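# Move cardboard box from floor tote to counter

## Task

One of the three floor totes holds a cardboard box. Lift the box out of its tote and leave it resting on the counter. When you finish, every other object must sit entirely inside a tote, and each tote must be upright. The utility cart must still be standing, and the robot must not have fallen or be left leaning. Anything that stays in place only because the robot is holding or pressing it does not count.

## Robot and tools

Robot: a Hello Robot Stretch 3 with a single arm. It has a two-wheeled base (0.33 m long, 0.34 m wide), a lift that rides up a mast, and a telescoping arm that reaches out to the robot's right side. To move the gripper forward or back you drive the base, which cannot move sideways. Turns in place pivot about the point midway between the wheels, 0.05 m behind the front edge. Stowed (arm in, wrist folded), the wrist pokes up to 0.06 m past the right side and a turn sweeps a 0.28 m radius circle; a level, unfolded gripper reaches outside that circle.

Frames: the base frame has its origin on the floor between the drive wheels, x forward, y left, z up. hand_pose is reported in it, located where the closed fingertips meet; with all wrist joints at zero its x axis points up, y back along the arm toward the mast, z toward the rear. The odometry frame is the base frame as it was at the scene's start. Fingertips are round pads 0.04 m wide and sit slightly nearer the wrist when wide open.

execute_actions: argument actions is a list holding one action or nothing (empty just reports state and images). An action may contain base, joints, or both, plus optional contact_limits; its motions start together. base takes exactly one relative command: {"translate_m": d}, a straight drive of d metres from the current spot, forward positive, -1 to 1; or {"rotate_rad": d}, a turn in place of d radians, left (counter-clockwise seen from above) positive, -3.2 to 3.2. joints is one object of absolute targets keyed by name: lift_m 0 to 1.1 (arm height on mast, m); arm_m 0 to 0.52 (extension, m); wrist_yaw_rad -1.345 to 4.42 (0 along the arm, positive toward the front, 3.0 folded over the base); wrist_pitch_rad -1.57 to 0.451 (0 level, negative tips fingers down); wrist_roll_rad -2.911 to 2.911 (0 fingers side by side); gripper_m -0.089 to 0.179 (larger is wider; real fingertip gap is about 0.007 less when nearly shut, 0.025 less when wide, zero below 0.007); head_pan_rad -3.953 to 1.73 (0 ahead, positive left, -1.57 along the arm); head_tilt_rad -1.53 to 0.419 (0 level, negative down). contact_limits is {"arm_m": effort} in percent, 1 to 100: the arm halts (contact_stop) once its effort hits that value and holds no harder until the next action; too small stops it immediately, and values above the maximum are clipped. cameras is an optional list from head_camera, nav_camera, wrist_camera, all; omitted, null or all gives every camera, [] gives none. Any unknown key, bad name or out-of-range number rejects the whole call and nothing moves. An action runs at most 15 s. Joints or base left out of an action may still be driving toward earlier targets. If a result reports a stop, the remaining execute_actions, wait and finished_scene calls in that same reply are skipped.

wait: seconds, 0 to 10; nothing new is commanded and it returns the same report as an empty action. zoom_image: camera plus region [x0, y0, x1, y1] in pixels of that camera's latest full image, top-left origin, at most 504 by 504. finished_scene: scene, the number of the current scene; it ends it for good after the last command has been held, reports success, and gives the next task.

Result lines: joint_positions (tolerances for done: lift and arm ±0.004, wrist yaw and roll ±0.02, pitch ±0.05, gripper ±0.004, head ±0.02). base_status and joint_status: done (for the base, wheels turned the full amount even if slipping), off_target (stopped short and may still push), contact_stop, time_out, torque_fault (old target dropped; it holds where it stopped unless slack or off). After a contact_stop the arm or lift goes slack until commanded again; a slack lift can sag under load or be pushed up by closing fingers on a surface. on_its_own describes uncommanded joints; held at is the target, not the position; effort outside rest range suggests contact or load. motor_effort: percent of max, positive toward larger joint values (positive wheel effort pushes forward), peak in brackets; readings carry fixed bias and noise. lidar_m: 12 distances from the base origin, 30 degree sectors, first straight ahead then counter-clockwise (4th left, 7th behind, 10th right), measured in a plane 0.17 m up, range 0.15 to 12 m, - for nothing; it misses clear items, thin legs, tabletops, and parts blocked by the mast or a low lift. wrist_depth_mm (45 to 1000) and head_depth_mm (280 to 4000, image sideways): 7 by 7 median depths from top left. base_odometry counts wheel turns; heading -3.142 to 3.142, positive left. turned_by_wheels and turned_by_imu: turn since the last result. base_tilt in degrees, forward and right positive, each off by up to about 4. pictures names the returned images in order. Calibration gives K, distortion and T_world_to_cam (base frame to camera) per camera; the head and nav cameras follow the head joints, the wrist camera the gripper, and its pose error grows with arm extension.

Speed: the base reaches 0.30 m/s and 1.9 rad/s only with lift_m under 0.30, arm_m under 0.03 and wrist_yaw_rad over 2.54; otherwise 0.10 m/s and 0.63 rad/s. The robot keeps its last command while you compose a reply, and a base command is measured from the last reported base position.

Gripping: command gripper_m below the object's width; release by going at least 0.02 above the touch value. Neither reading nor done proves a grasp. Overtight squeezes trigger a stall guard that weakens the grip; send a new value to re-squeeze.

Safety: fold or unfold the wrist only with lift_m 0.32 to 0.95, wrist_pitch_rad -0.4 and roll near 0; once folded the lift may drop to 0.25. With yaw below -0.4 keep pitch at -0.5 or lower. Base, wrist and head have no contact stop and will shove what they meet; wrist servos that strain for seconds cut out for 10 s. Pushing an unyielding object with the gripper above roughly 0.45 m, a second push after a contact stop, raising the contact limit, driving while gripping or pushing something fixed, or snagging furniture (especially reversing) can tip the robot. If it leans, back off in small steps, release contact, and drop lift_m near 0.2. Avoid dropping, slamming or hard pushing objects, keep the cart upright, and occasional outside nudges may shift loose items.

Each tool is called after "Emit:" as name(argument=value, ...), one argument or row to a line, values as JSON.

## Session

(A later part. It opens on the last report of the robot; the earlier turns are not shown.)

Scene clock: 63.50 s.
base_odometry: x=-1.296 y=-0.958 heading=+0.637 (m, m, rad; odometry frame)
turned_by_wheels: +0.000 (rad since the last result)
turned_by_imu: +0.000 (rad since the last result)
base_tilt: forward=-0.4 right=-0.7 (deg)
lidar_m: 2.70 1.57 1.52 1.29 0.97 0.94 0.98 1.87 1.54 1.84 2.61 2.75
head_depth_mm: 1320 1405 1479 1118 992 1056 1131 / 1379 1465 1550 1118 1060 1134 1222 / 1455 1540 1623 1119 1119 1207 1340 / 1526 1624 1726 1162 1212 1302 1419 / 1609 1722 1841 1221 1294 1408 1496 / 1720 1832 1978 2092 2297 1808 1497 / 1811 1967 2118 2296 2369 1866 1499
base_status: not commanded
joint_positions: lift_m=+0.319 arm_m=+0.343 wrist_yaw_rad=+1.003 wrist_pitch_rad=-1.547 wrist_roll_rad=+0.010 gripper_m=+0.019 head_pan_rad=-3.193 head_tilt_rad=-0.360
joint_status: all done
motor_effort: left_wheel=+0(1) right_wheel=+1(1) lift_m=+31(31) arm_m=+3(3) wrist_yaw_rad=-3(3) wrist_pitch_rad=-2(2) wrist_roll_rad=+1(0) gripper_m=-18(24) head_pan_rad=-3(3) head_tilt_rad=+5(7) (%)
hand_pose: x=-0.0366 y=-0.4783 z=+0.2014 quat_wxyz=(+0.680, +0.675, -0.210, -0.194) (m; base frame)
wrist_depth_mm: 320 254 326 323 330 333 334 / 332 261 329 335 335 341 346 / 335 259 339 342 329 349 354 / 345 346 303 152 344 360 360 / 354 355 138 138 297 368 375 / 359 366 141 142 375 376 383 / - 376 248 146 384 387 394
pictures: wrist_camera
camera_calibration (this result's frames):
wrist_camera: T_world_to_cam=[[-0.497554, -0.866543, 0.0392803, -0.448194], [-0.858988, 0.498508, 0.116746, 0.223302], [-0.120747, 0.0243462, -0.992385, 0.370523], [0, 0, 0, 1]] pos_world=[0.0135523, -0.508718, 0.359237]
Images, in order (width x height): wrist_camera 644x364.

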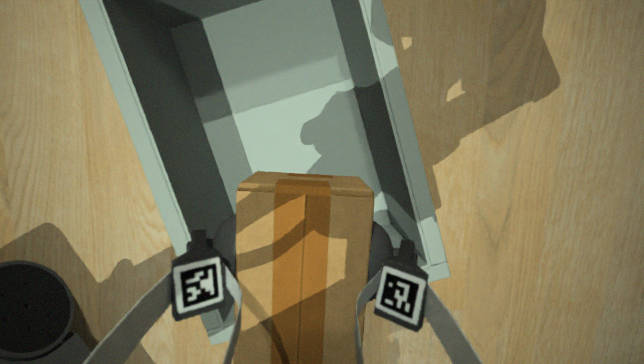

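Emit:
execute_actions(
  actions=[
    {"base": {"translate_m": -0.51}, "joints": {"lift_m": 0.8, "arm_m": 0.2, "head_pan_rad": -2.6, "head_tilt_rad": -0.9}},
  ],
  cameras=["nav_camera", "wrist_camera"],
)

Scene clock: 74.47 s.
base_odometry: x=-1.706 y=-1.262 heading=+0.637 (m, m, rad; odometry frame)
turned_by_wheels: +0.000 (rad since the last result)
turned_by_imu: -0.003 (rad since the last result)
base_tilt: forward=-0.4 right=-0.7 (deg)
lidar_m: 3.13 1.85 2.23 0.69 0.52 0.50 0.53 0.73 1.54 1.46 1.98 3.19
head_depth_mm: 1431 719 787 881 1020 1234 - / 1632 1790 1851 1092 1348 1306 - / 1687 1948 1947 1657 1434 - - / 1595 1837 1934 1648 1439 - 1153 / 1516 1743 1913 1654 1501 - 1137 / 1454 1646 1865 1657 1534 1232 1128 / 1377 1551 1784 1675 - 1224 1149
base_status: done
joint_positions: lift_m=+0.799 arm_m=+0.200 wrist_yaw_rad=+1.002 wrist_pitch_rad=-1.547 wrist_roll_rad=+0.010 gripper_m=+0.019 head_pan_rad=-2.607 head_tilt_rad=-0.889
joint_status: all done
motor_effort: left_wheel=+0(6) right_wheel=+0(4) lift_m=+31(30) arm_m=-3(4) wrist_yaw_rad=-3(3) wrist_pitch_rad=-2(2) wrist_roll_rad=+0(1) gripper_m=-18(18) head_pan_rad=+3(31) head_tilt_rad=-6(43) (%)
hand_pose: x=-0.0366 y=-0.3357 z=+0.6814 quat_wxyz=(+0.680, +0.675, -0.210, -0.194) (m; base frame)
wrist_depth_mm: 742 744 759 762 768 774 788 / 771 774 775 767 796 805 807 / 776 795 787 789 793 811 822 / 805 799 808 152 786 831 843 / 806 - 137 138 834 862 850 / 841 - 141 142 867 869 879 / 855 875 146 145 917 902 896
pictures: nav_camera (sideways: a quarter turn counterclockwise sets it upright), wrist_camera
camera_calibration (this result's frames):
nav_camera: T_world_to_cam=[[-0.665235, -0.325862, 0.671771, -0.820555], [-0.512271, 0.853757, -0.093147, 0.170355], [-0.543177, -0.406094, -0.734879, 0.915237], [0, 0, 0, 1]] pos_world=[0.038542, -0.0411575, 1.23968]
wrist_camera: T_world_to_cam=[[-0.497988, -0.866294, 0.0392803, -0.343447], [-0.858738, 0.498938, 0.116746, 0.0963554], [-0.120735, 0.0244067, -0.992385, 0.843419], [0, 0, 0, 1]] pos_world=[0.0135418, -0.366186, 0.839238]
Images, in order (width x height): nav_camera 672x504, wrist_camera 644x364.

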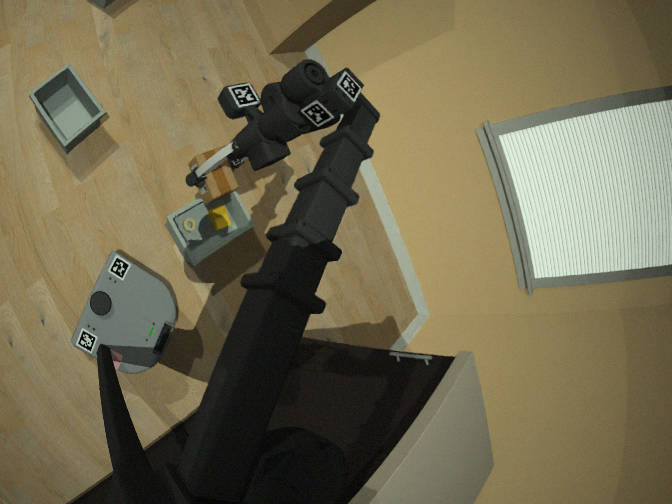

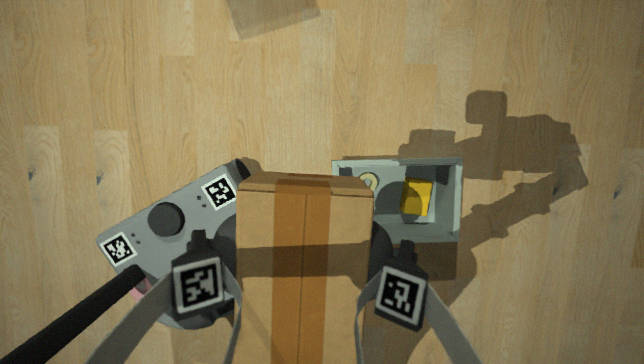

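Emit:
execute_actions(
  actions=[
    {"base": {"rotate_rad": -2.11}, "joints": {"lift_m": 1.1, "head_pan_rad": -1.3, "head_tilt_rad": -0.6}},
  ],
)

Scene clock: 81.20 s.
base_odometry: x=-1.706 y=-1.262 heading=-1.473 (m, m, rad; odometry frame)
turned_by_wheels: -2.110 (rad since the last result)
turned_by_imu: -2.136 (rad since the last result)
base_tilt: forward=-0.4 right=-0.7 (deg)
lidar_m: 1.54 1.46 1.98 3.19 3.16 1.86 2.14 0.70 0.52 0.50 0.52 0.73
head_depth_mm: 901 984 1036 668 560 709 808 / 924 1011 970 672 588 719 859 / 950 1044 921 673 646 758 910 / 979 1077 932 674 679 801 964 / 998 1112 930 677 708 843 1039 / 1024 1136 936 679 746 893 1113 / 1057 1174 941 707 788 953 1207
base_status: done
joint_positions: lift_m=+1.099 arm_m=+0.200 wrist_yaw_rad=+1.002 wrist_pitch_rad=-1.547 wrist_roll_rad=+0.010 gripper_m=+0.019 head_pan_rad=-1.307 head_tilt_rad=-0.606
joint_status: all done
motor_effort: left_wheel=+4(10) right_wheel=-2(6) lift_m=+31(33) arm_m=-3(3) wrist_yaw_rad=-2(2) wrist_pitch_rad=-2(2) wrist_roll_rad=+0(1) gripper_m=-18(18) head_pan_rad=+3(37) head_tilt_rad=+4(31) (%)
hand_pose: x=-0.0366 y=-0.3357 z=+0.9814 quat_wxyz=(+0.680, +0.675, -0.210, -0.194) (m; base frame)
wrist_depth_mm: - - - 741 310 213 214 / - - - - 377 218 219 / - - - - 467 226 224 / - - - 152 648 247 230 / - - 137 138 774 348 237 / - - 141 142 908 437 243 / - - - 145 - 538 250
pictures: head_camera (sideways: a quarter turn clockwise sets it upright), nav_camera (sideways: a quarter turn counterclockwise sets it upright), wrist_camera
camera_calibration (this result's frames):
head_camera: T_world_to_cam=[[-0.148306, 0.543641, -0.826112, 1.09061], [0.954356, 0.29766, 0.0245531, -0.0352191], [0.259249, -0.784763, -0.562972, 0.69337], [0, 0, 0, 1]] pos_world=[0.0156008, -0.0382875, 1.29218]
nav_camera: T_world_to_cam=[[0.0797185, -0.519057, 0.851014, -1.05874], [-0.952904, -0.290286, -0.0877906, 0.166103], [0.292606, -0.803937, -0.517753, 0.627696], [0, 0, 0, 1]] pos_world=[0.0590132, 0.00330191, 1.24057]
wrist_camera: T_world_to_cam=[[-0.498007, -0.866283, 0.0392798, -0.355226], [-0.858727, 0.498957, 0.116746, 0.0613376], [-0.120734, 0.0244097, -0.992385, 1.14113], [0, 0, 0, 1]] pos_world=[0.0135411, -0.366186, 1.13924]
Images, in order (width x height): head_camera 896x504, nav_camera 672x504, wrist_camera 644x364.

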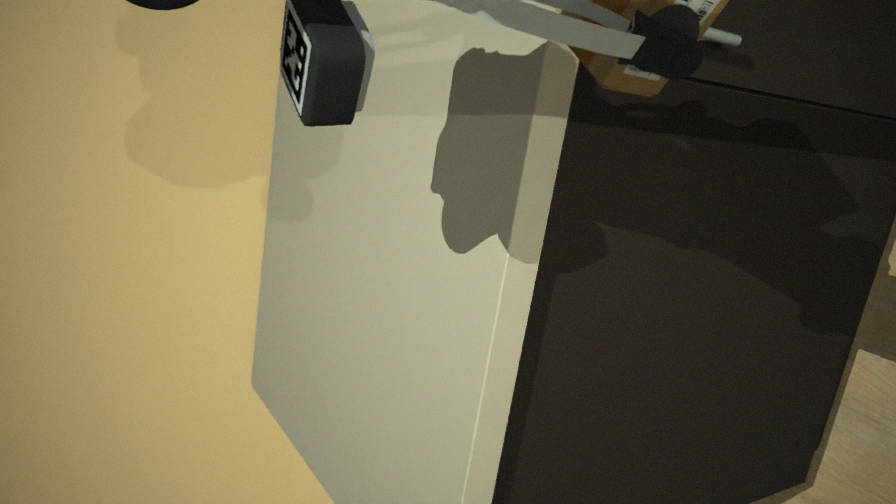

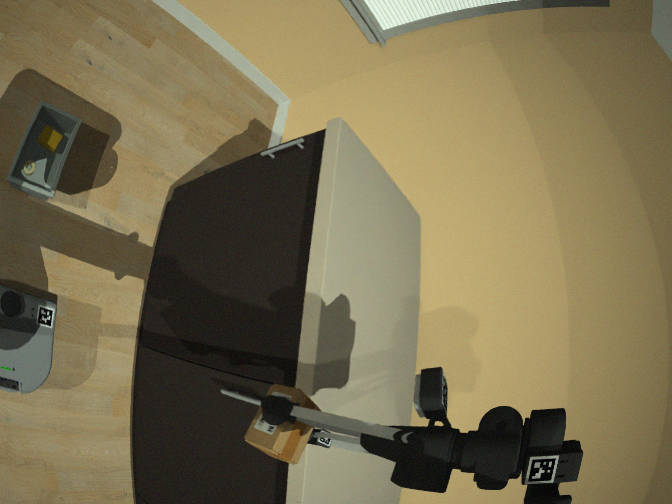

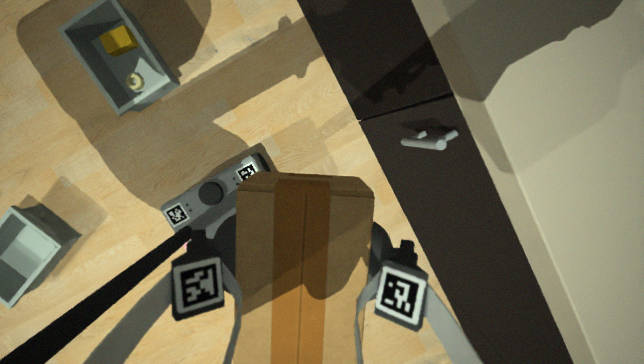

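Emit:
execute_actions(
  actions=[
    {"joints": {"arm_m": 0.49, "head_pan_rad": -1.6}, "contact_limits": {"arm_m": 15}},
  ],
  cameras=["head_camera", "wrist_camera"],
)

Scene clock: 85.30 s.
base_odometry: x=-1.706 y=-1.262 heading=-1.473 (m, m, rad; odometry frame)
turned_by_wheels: +0.000 (rad since the last result)
turned_by_imu: +0.000 (rad since the last result)
base_tilt: forward=-0.4 right=-0.7 (deg)
lidar_m: 1.54 1.46 1.98 3.19 3.16 1.86 2.14 0.70 0.52 0.50 0.53 0.73
head_depth_mm: 944 1024 913 669 639 745 907 / 940 1029 919 670 639 752 908 / - - 879 640 641 752 910 / 933 1039 933 677 643 753 912 / 932 1027 937 675 642 754 913 / 934 1029 939 681 645 758 914 / 936 1025 943 679 645 761 916
base_status: not commanded
joint_positions: lift_m=+1.099 arm_m=+0.490 wrist_yaw_rad=+1.001 wrist_pitch_rad=-1.547 wrist_roll_rad=+0.010 gripper_m=+0.019 head_pan_rad=-1.593 head_tilt_rad=-0.606
joint_status: all done
motor_effort: left_wheel=+4(4) right_wheel=-2(2) lift_m=+31(31) arm_m=+3(4) wrist_yaw_rad=-1(3) wrist_pitch_rad=-2(2) wrist_roll_rad=+1(0) gripper_m=-18(19) head_pan_rad=-3(21) head_tilt_rad=+4(4) (%)
contact_limits: arm_m 15 (drawing in: default 30, maximum 50; extending or still: default 41, maximum 67)
hand_pose: x=-0.0366 y=-0.6253 z=+0.9814 quat_wxyz=(+0.680, +0.675, -0.210, -0.194) (m; base frame)
wrist_depth_mm: 204 205 208 209 209 211 213 / 209 210 212 215 214 216 217 / 216 217 218 218 220 221 224 / - 221 221 153 226 230 229 / - 225 138 138 232 233 236 / - 233 141 141 238 238 242 / - - 237 145 244 246 249
pictures: head_camera (sideways: a quarter turn clockwise sets it upright), wrist_camera
camera_calibration (this result's frames):
head_camera: T_world_to_cam=[[0.0112279, 0.563293, -0.826181, 1.08973], [0.999569, 0.016081, 0.0245484, -0.0354887], [0.0271137, -0.826101, -0.562869, 0.694653], [0, 0, 0, 1]] pos_world=[0.00440339, -0.0394133, 1.29219]
wrist_camera: T_world_to_cam=[[-0.499194, -0.8656, 0.0392798, -0.605645], [-0.858043, 0.500133, 0.116746, 0.206569], [-0.1207, 0.0245751, -0.992385, 1.14831], [0, 0, 0, 1]] pos_world=[0.0135123, -0.655778, 1.13924]
Images, in order (width x height): head_camera 896x504, wrist_camera 644x364.

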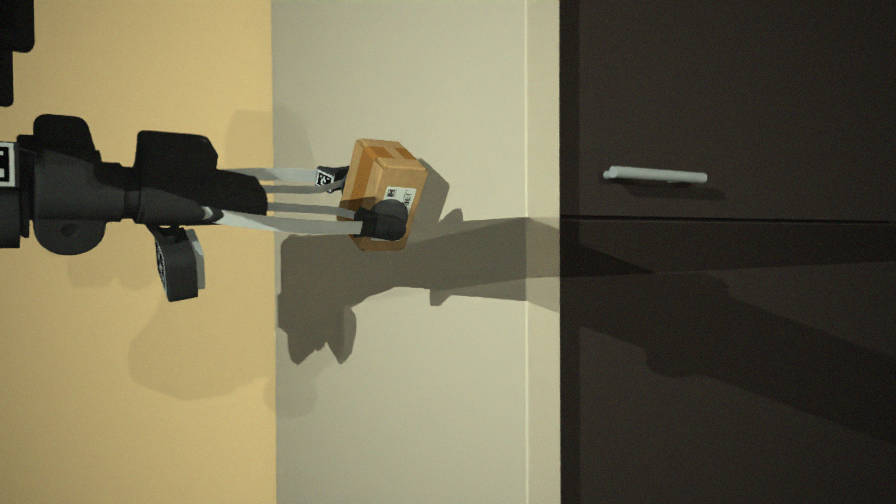

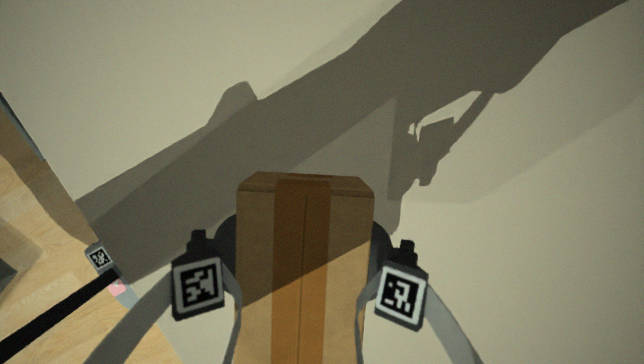

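Emit:
execute_actions(
  actions=[
    {"joints": {"lift_m": 1.061}},
  ],
  cameras=["head_camera"],
)

Scene clock: 87.40 s.
base_odometry: x=-1.706 y=-1.262 heading=-1.473 (m, m, rad; odometry frame)
turned_by_wheels: +0.000 (rad since the last result)
turned_by_imu: +0.000 (rad since the last result)
base_tilt: forward=-0.4 right=-0.7 (deg)
lidar_m: 1.54 1.46 1.98 3.20 3.16 1.85 2.15 0.70 0.52 0.50 0.52 0.73
head_depth_mm: - 1031 916 668 637 748 905 / 960 1032 919 671 640 753 909 / - - 900 644 642 754 911 / 930 1016 931 657 642 756 914 / 935 1030 931 675 642 756 913 / 932 1031 938 679 644 757 917 / 936 1027 938 679 646 760 916
base_status: not commanded
joint_positions: lift_m=+1.061 arm_m=+0.490 wrist_yaw_rad=+1.001 wrist_pitch_rad=-1.547 wrist_roll_rad=+0.010 gripper_m=+0.019 head_pan_rad=-1.593 head_tilt_rad=-0.606
joint_status: all done
motor_effort: left_wheel=+3(4) right_wheel=-3(2) lift_m=+14(28) arm_m=+3(3) wrist_yaw_rad=+0(1) wrist_pitch_rad=-1(1) wrist_roll_rad=+1(1) gripper_m=-18(18) head_pan_rad=-2(2) head_tilt_rad=+4(4) (%)
hand_pose: x=-0.0366 y=-0.6253 z=+0.9434 quat_wxyz=(+0.680, +0.675, -0.210, -0.194) (m; base frame)
wrist_depth_mm: 170 171 172 173 175 175 177 / 174 175 176 178 179 180 181 / 179 180 181 182 183 184 186 / 183 184 184 153 188 190 191 / 189 188 138 138 191 194 197 / - 193 141 142 197 200 201 / - 199 197 146 204 205 206
pictures: head_camera (sideways: a quarter turn clockwise sets it upright)
camera_calibration (this result's frames):
head_camera: T_world_to_cam=[[0.0112279, 0.563293, -0.826181, 1.08973], [0.999569, 0.016081, 0.0245484, -0.0354887], [0.0271137, -0.826101, -0.562869, 0.694653], [0, 0, 0, 1]] pos_world=[0.00440339, -0.0394133, 1.29219]
Images, in order (width x height): head_camera 896x504.

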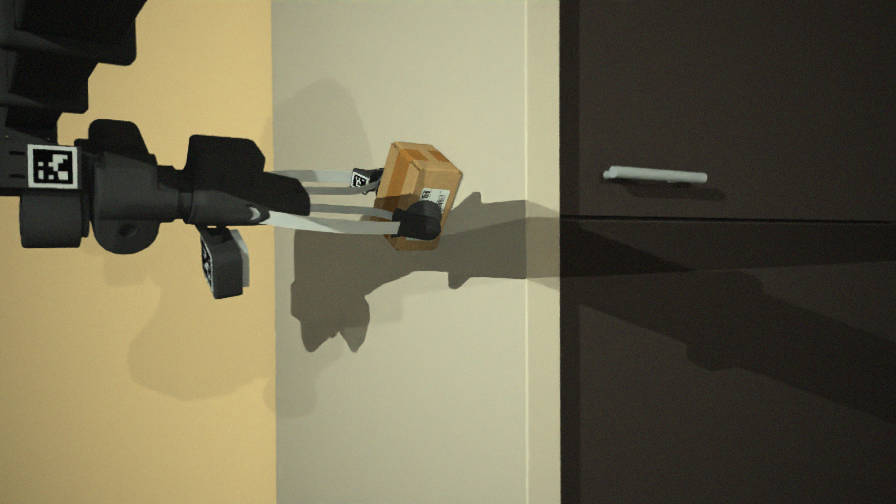

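Emit:
execute_actions(
  actions=[
    {"joints": {"gripper_m": 0.11}},
  ],
  cameras=["head_camera", "wrist_camera"],
)

Scene clock: 89.30 s.
base_odometry: x=-1.706 y=-1.262 heading=-1.473 (m, m, rad; odometry frame)
turned_by_wheels: +0.000 (rad since the last result)
turned_by_imu: +0.000 (rad since the last result)
base_tilt: forward=-0.4 right=-0.7 (deg)
lidar_m: 1.54 1.46 1.98 3.19 3.15 1.86 2.14 0.70 0.52 0.50 0.52 0.73
head_depth_mm: - 1026 917 668 641 749 904 / 961 1026 924 671 639 749 908 / - - 879 643 641 752 906 / 929 1016 924 652 643 753 911 / 929 1027 934 677 644 757 915 / 930 1031 936 680 645 760 913 / 932 1029 941 685 646 762 919
base_status: not commanded
joint_positions: lift_m=+1.061 arm_m=+0.490 wrist_yaw_rad=+1.001 wrist_pitch_rad=-1.548 wrist_roll_rad=+0.010 gripper_m=+0.110 head_pan_rad=-1.593 head_tilt_rad=-0.606
joint_status: all done
motor_effort: left_wheel=+4(3) right_wheel=-2(3) lift_m=+15(14) arm_m=+3(3) wrist_yaw_rad=-1(1) wrist_pitch_rad=-2(2) wrist_roll_rad=+1(1) gripper_m=+0(83) head_pan_rad=-3(3) head_tilt_rad=+4(4) (%)
hand_pose: x=-0.0368 y=-0.6251 z=+0.9435 quat_wxyz=(+0.680, +0.675, -0.210, -0.195) (m; base frame)
wrist_depth_mm: 170 171 172 174 174 176 177 / 174 175 176 178 179 180 181 / 178 179 180 182 183 185 186 / 183 185 184 151 188 190 191 / 190 188 165 140 192 195 196 / - - 193 144 197 199 200 / - 199 198 148 203 205 207
pictures: head_camera (sideways: a quarter turn clockwise sets it upright), wrist_camera
camera_calibration (this result's frames):
head_camera: T_world_to_cam=[[0.011228, 0.563292, -0.826181, 1.08973], [0.999569, 0.0160809, 0.0245483, -0.0354887], [0.0271136, -0.826101, -0.562869, 0.694653], [0, 0, 0, 1]] pos_world=[0.00440338, -0.0394133, 1.29219]
wrist_camera: T_world_to_cam=[[-0.499164, -0.865618, 0.0392384, -0.604118], [-0.857955, 0.500077, 0.117623, 0.209916], [-0.121439, 0.0250485, -0.992283, 1.1108], [0, 0, 0, 1]] pos_world=[0.0134387, -0.655734, 1.10124]
Images, in order (width x height): head_camera 896x504, wrist_camera 644x364.

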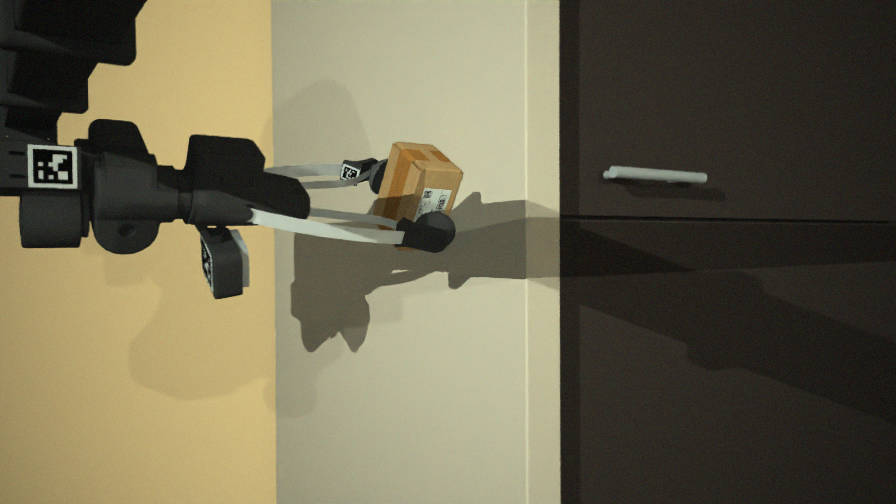

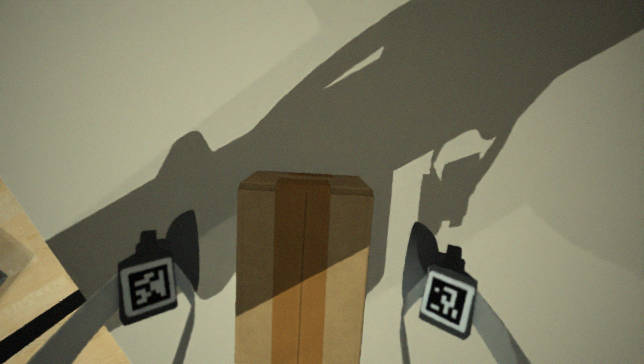

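Emit:
execute_actions(
  actions=[
    {"joints": {"lift_m": 1.1, "wrist_pitch_rad": -0.9, "head_pan_rad": 1.6, "head_tilt_rad": -0.7}},
  ],
)

Scene clock: 92.10 s.
base_odometry: x=-1.706 y=-1.262 heading=-1.473 (m, m, rad; odometry frame)
turned_by_wheels: +0.000 (rad since the last result)
turned_by_imu: +0.000 (rad since the last result)
base_tilt: forward=-0.4 right=-0.7 (deg)
lidar_m: 1.54 1.46 1.98 3.20 3.16 1.85 2.14 0.70 0.52 0.50 0.53 0.73
head_depth_mm: 3153 3404 2627 1896 1650 1391 1202 / 3160 3471 2578 2027 1644 1356 1186 / 3191 3478 2666 2037 1660 1369 1189 / 3292 3521 2664 2045 1658 1391 1208 / 3243 3547 2662 2041 1671 1406 1213 / 3279 3428 2664 2039 1665 1438 - / - 3542 2718 2118 - - -
base_status: not commanded
joint_positions: lift_m=+1.099 arm_m=+0.490 wrist_yaw_rad=+1.001 wrist_pitch_rad=-0.915 wrist_roll_rad=+0.010 gripper_m=+0.110 head_pan_rad=+1.593 head_tilt_rad=-0.691
joint_status: all done
motor_effort: left_wheel=+4(4) right_wheel=-2(2) lift_m=+29(31) arm_m=+3(3) wrist_yaw_rad=-1(1) wrist_pitch_rad=+5(6) wrist_roll_rad=+0(0) gripper_m=+0(0) head_pan_rad=+3(38) head_tilt_rad=-5(17) (%)
hand_pose: x=+0.0940 y=-0.7090 z=+1.0204 quat_wxyz=(+0.705, +0.578, -0.410, +0.027) (m; base frame)
wrist_depth_mm: 375 379 393 394 407 404 337 / 335 341 352 357 364 373 356 / 308 313 320 327 331 338 348 / 281 287 293 297 302 308 314 / 260 267 270 273 281 284 288 / 244 - 251 253 258 265 267 / 230 229 232 236 239 244 248
pictures: head_camera (sideways: a quarter turn clockwise sets it upright), nav_camera (sideways: a quarter turn counterclockwise sets it upright), wrist_camera
camera_calibration (this result's frames):
head_camera: T_world_to_cam=[[0.0152515, -0.631475, -0.775246, 1.02331], [-0.997923, -0.0581457, 0.0277302, -0.0274435], [-0.0625881, 0.773213, -0.631051, 0.783898], [0, 0, 0, 1]] pos_world=[0.00606928, 0.0384766, 1.28875]
nav_camera: T_world_to_cam=[[0.0453997, 0.593443, 0.803595, -0.996699], [0.994864, 0.0459872, -0.0901664, 0.157305], [-0.0904636, 0.803562, -0.588307, 0.721826], [0, 0, 0, 1]] pos_world=[-0.0459481, 0.00421833, 1.23978]
wrist_camera: T_world_to_cam=[[-0.525931, -0.848443, 0.059505, -0.620376], [-0.755003, 0.433505, -0.49198, 0.920215], [0.391621, -0.303674, -0.86857, 0.79765], [0, 0, 0, 1]] pos_world=[0.0561132, -0.683046, 1.18246]
Images, in order (width x height): head_camera 896x504, nav_camera 672x504, wrist_camera 644x364.

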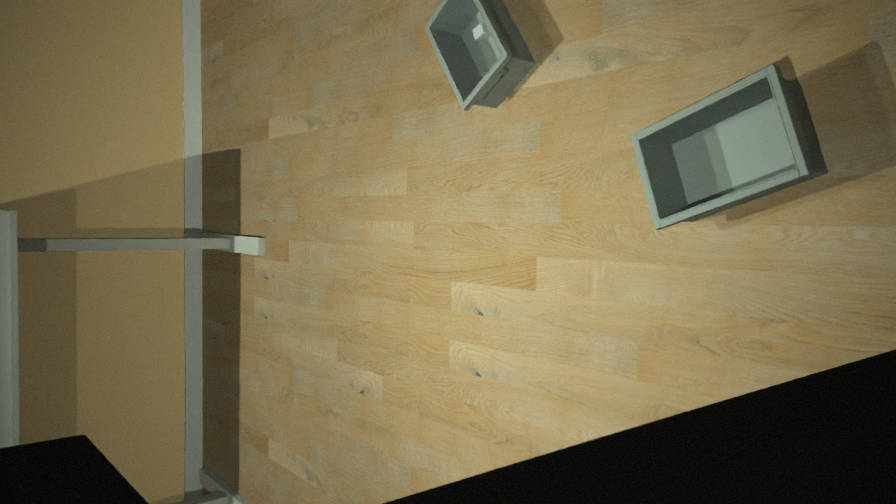

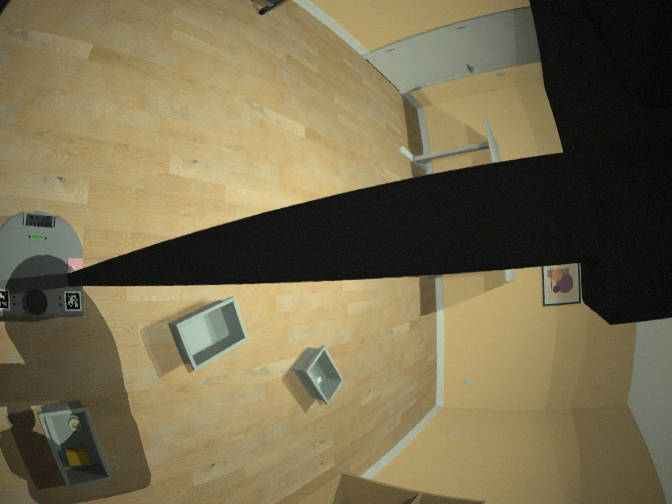

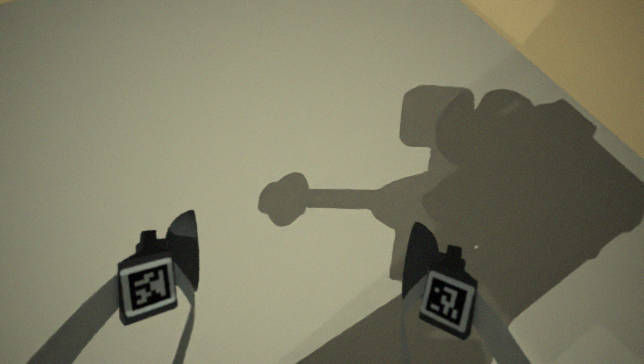

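Emit:
finished_scene(
  scene=1,
)

The scene is finished: the task was done.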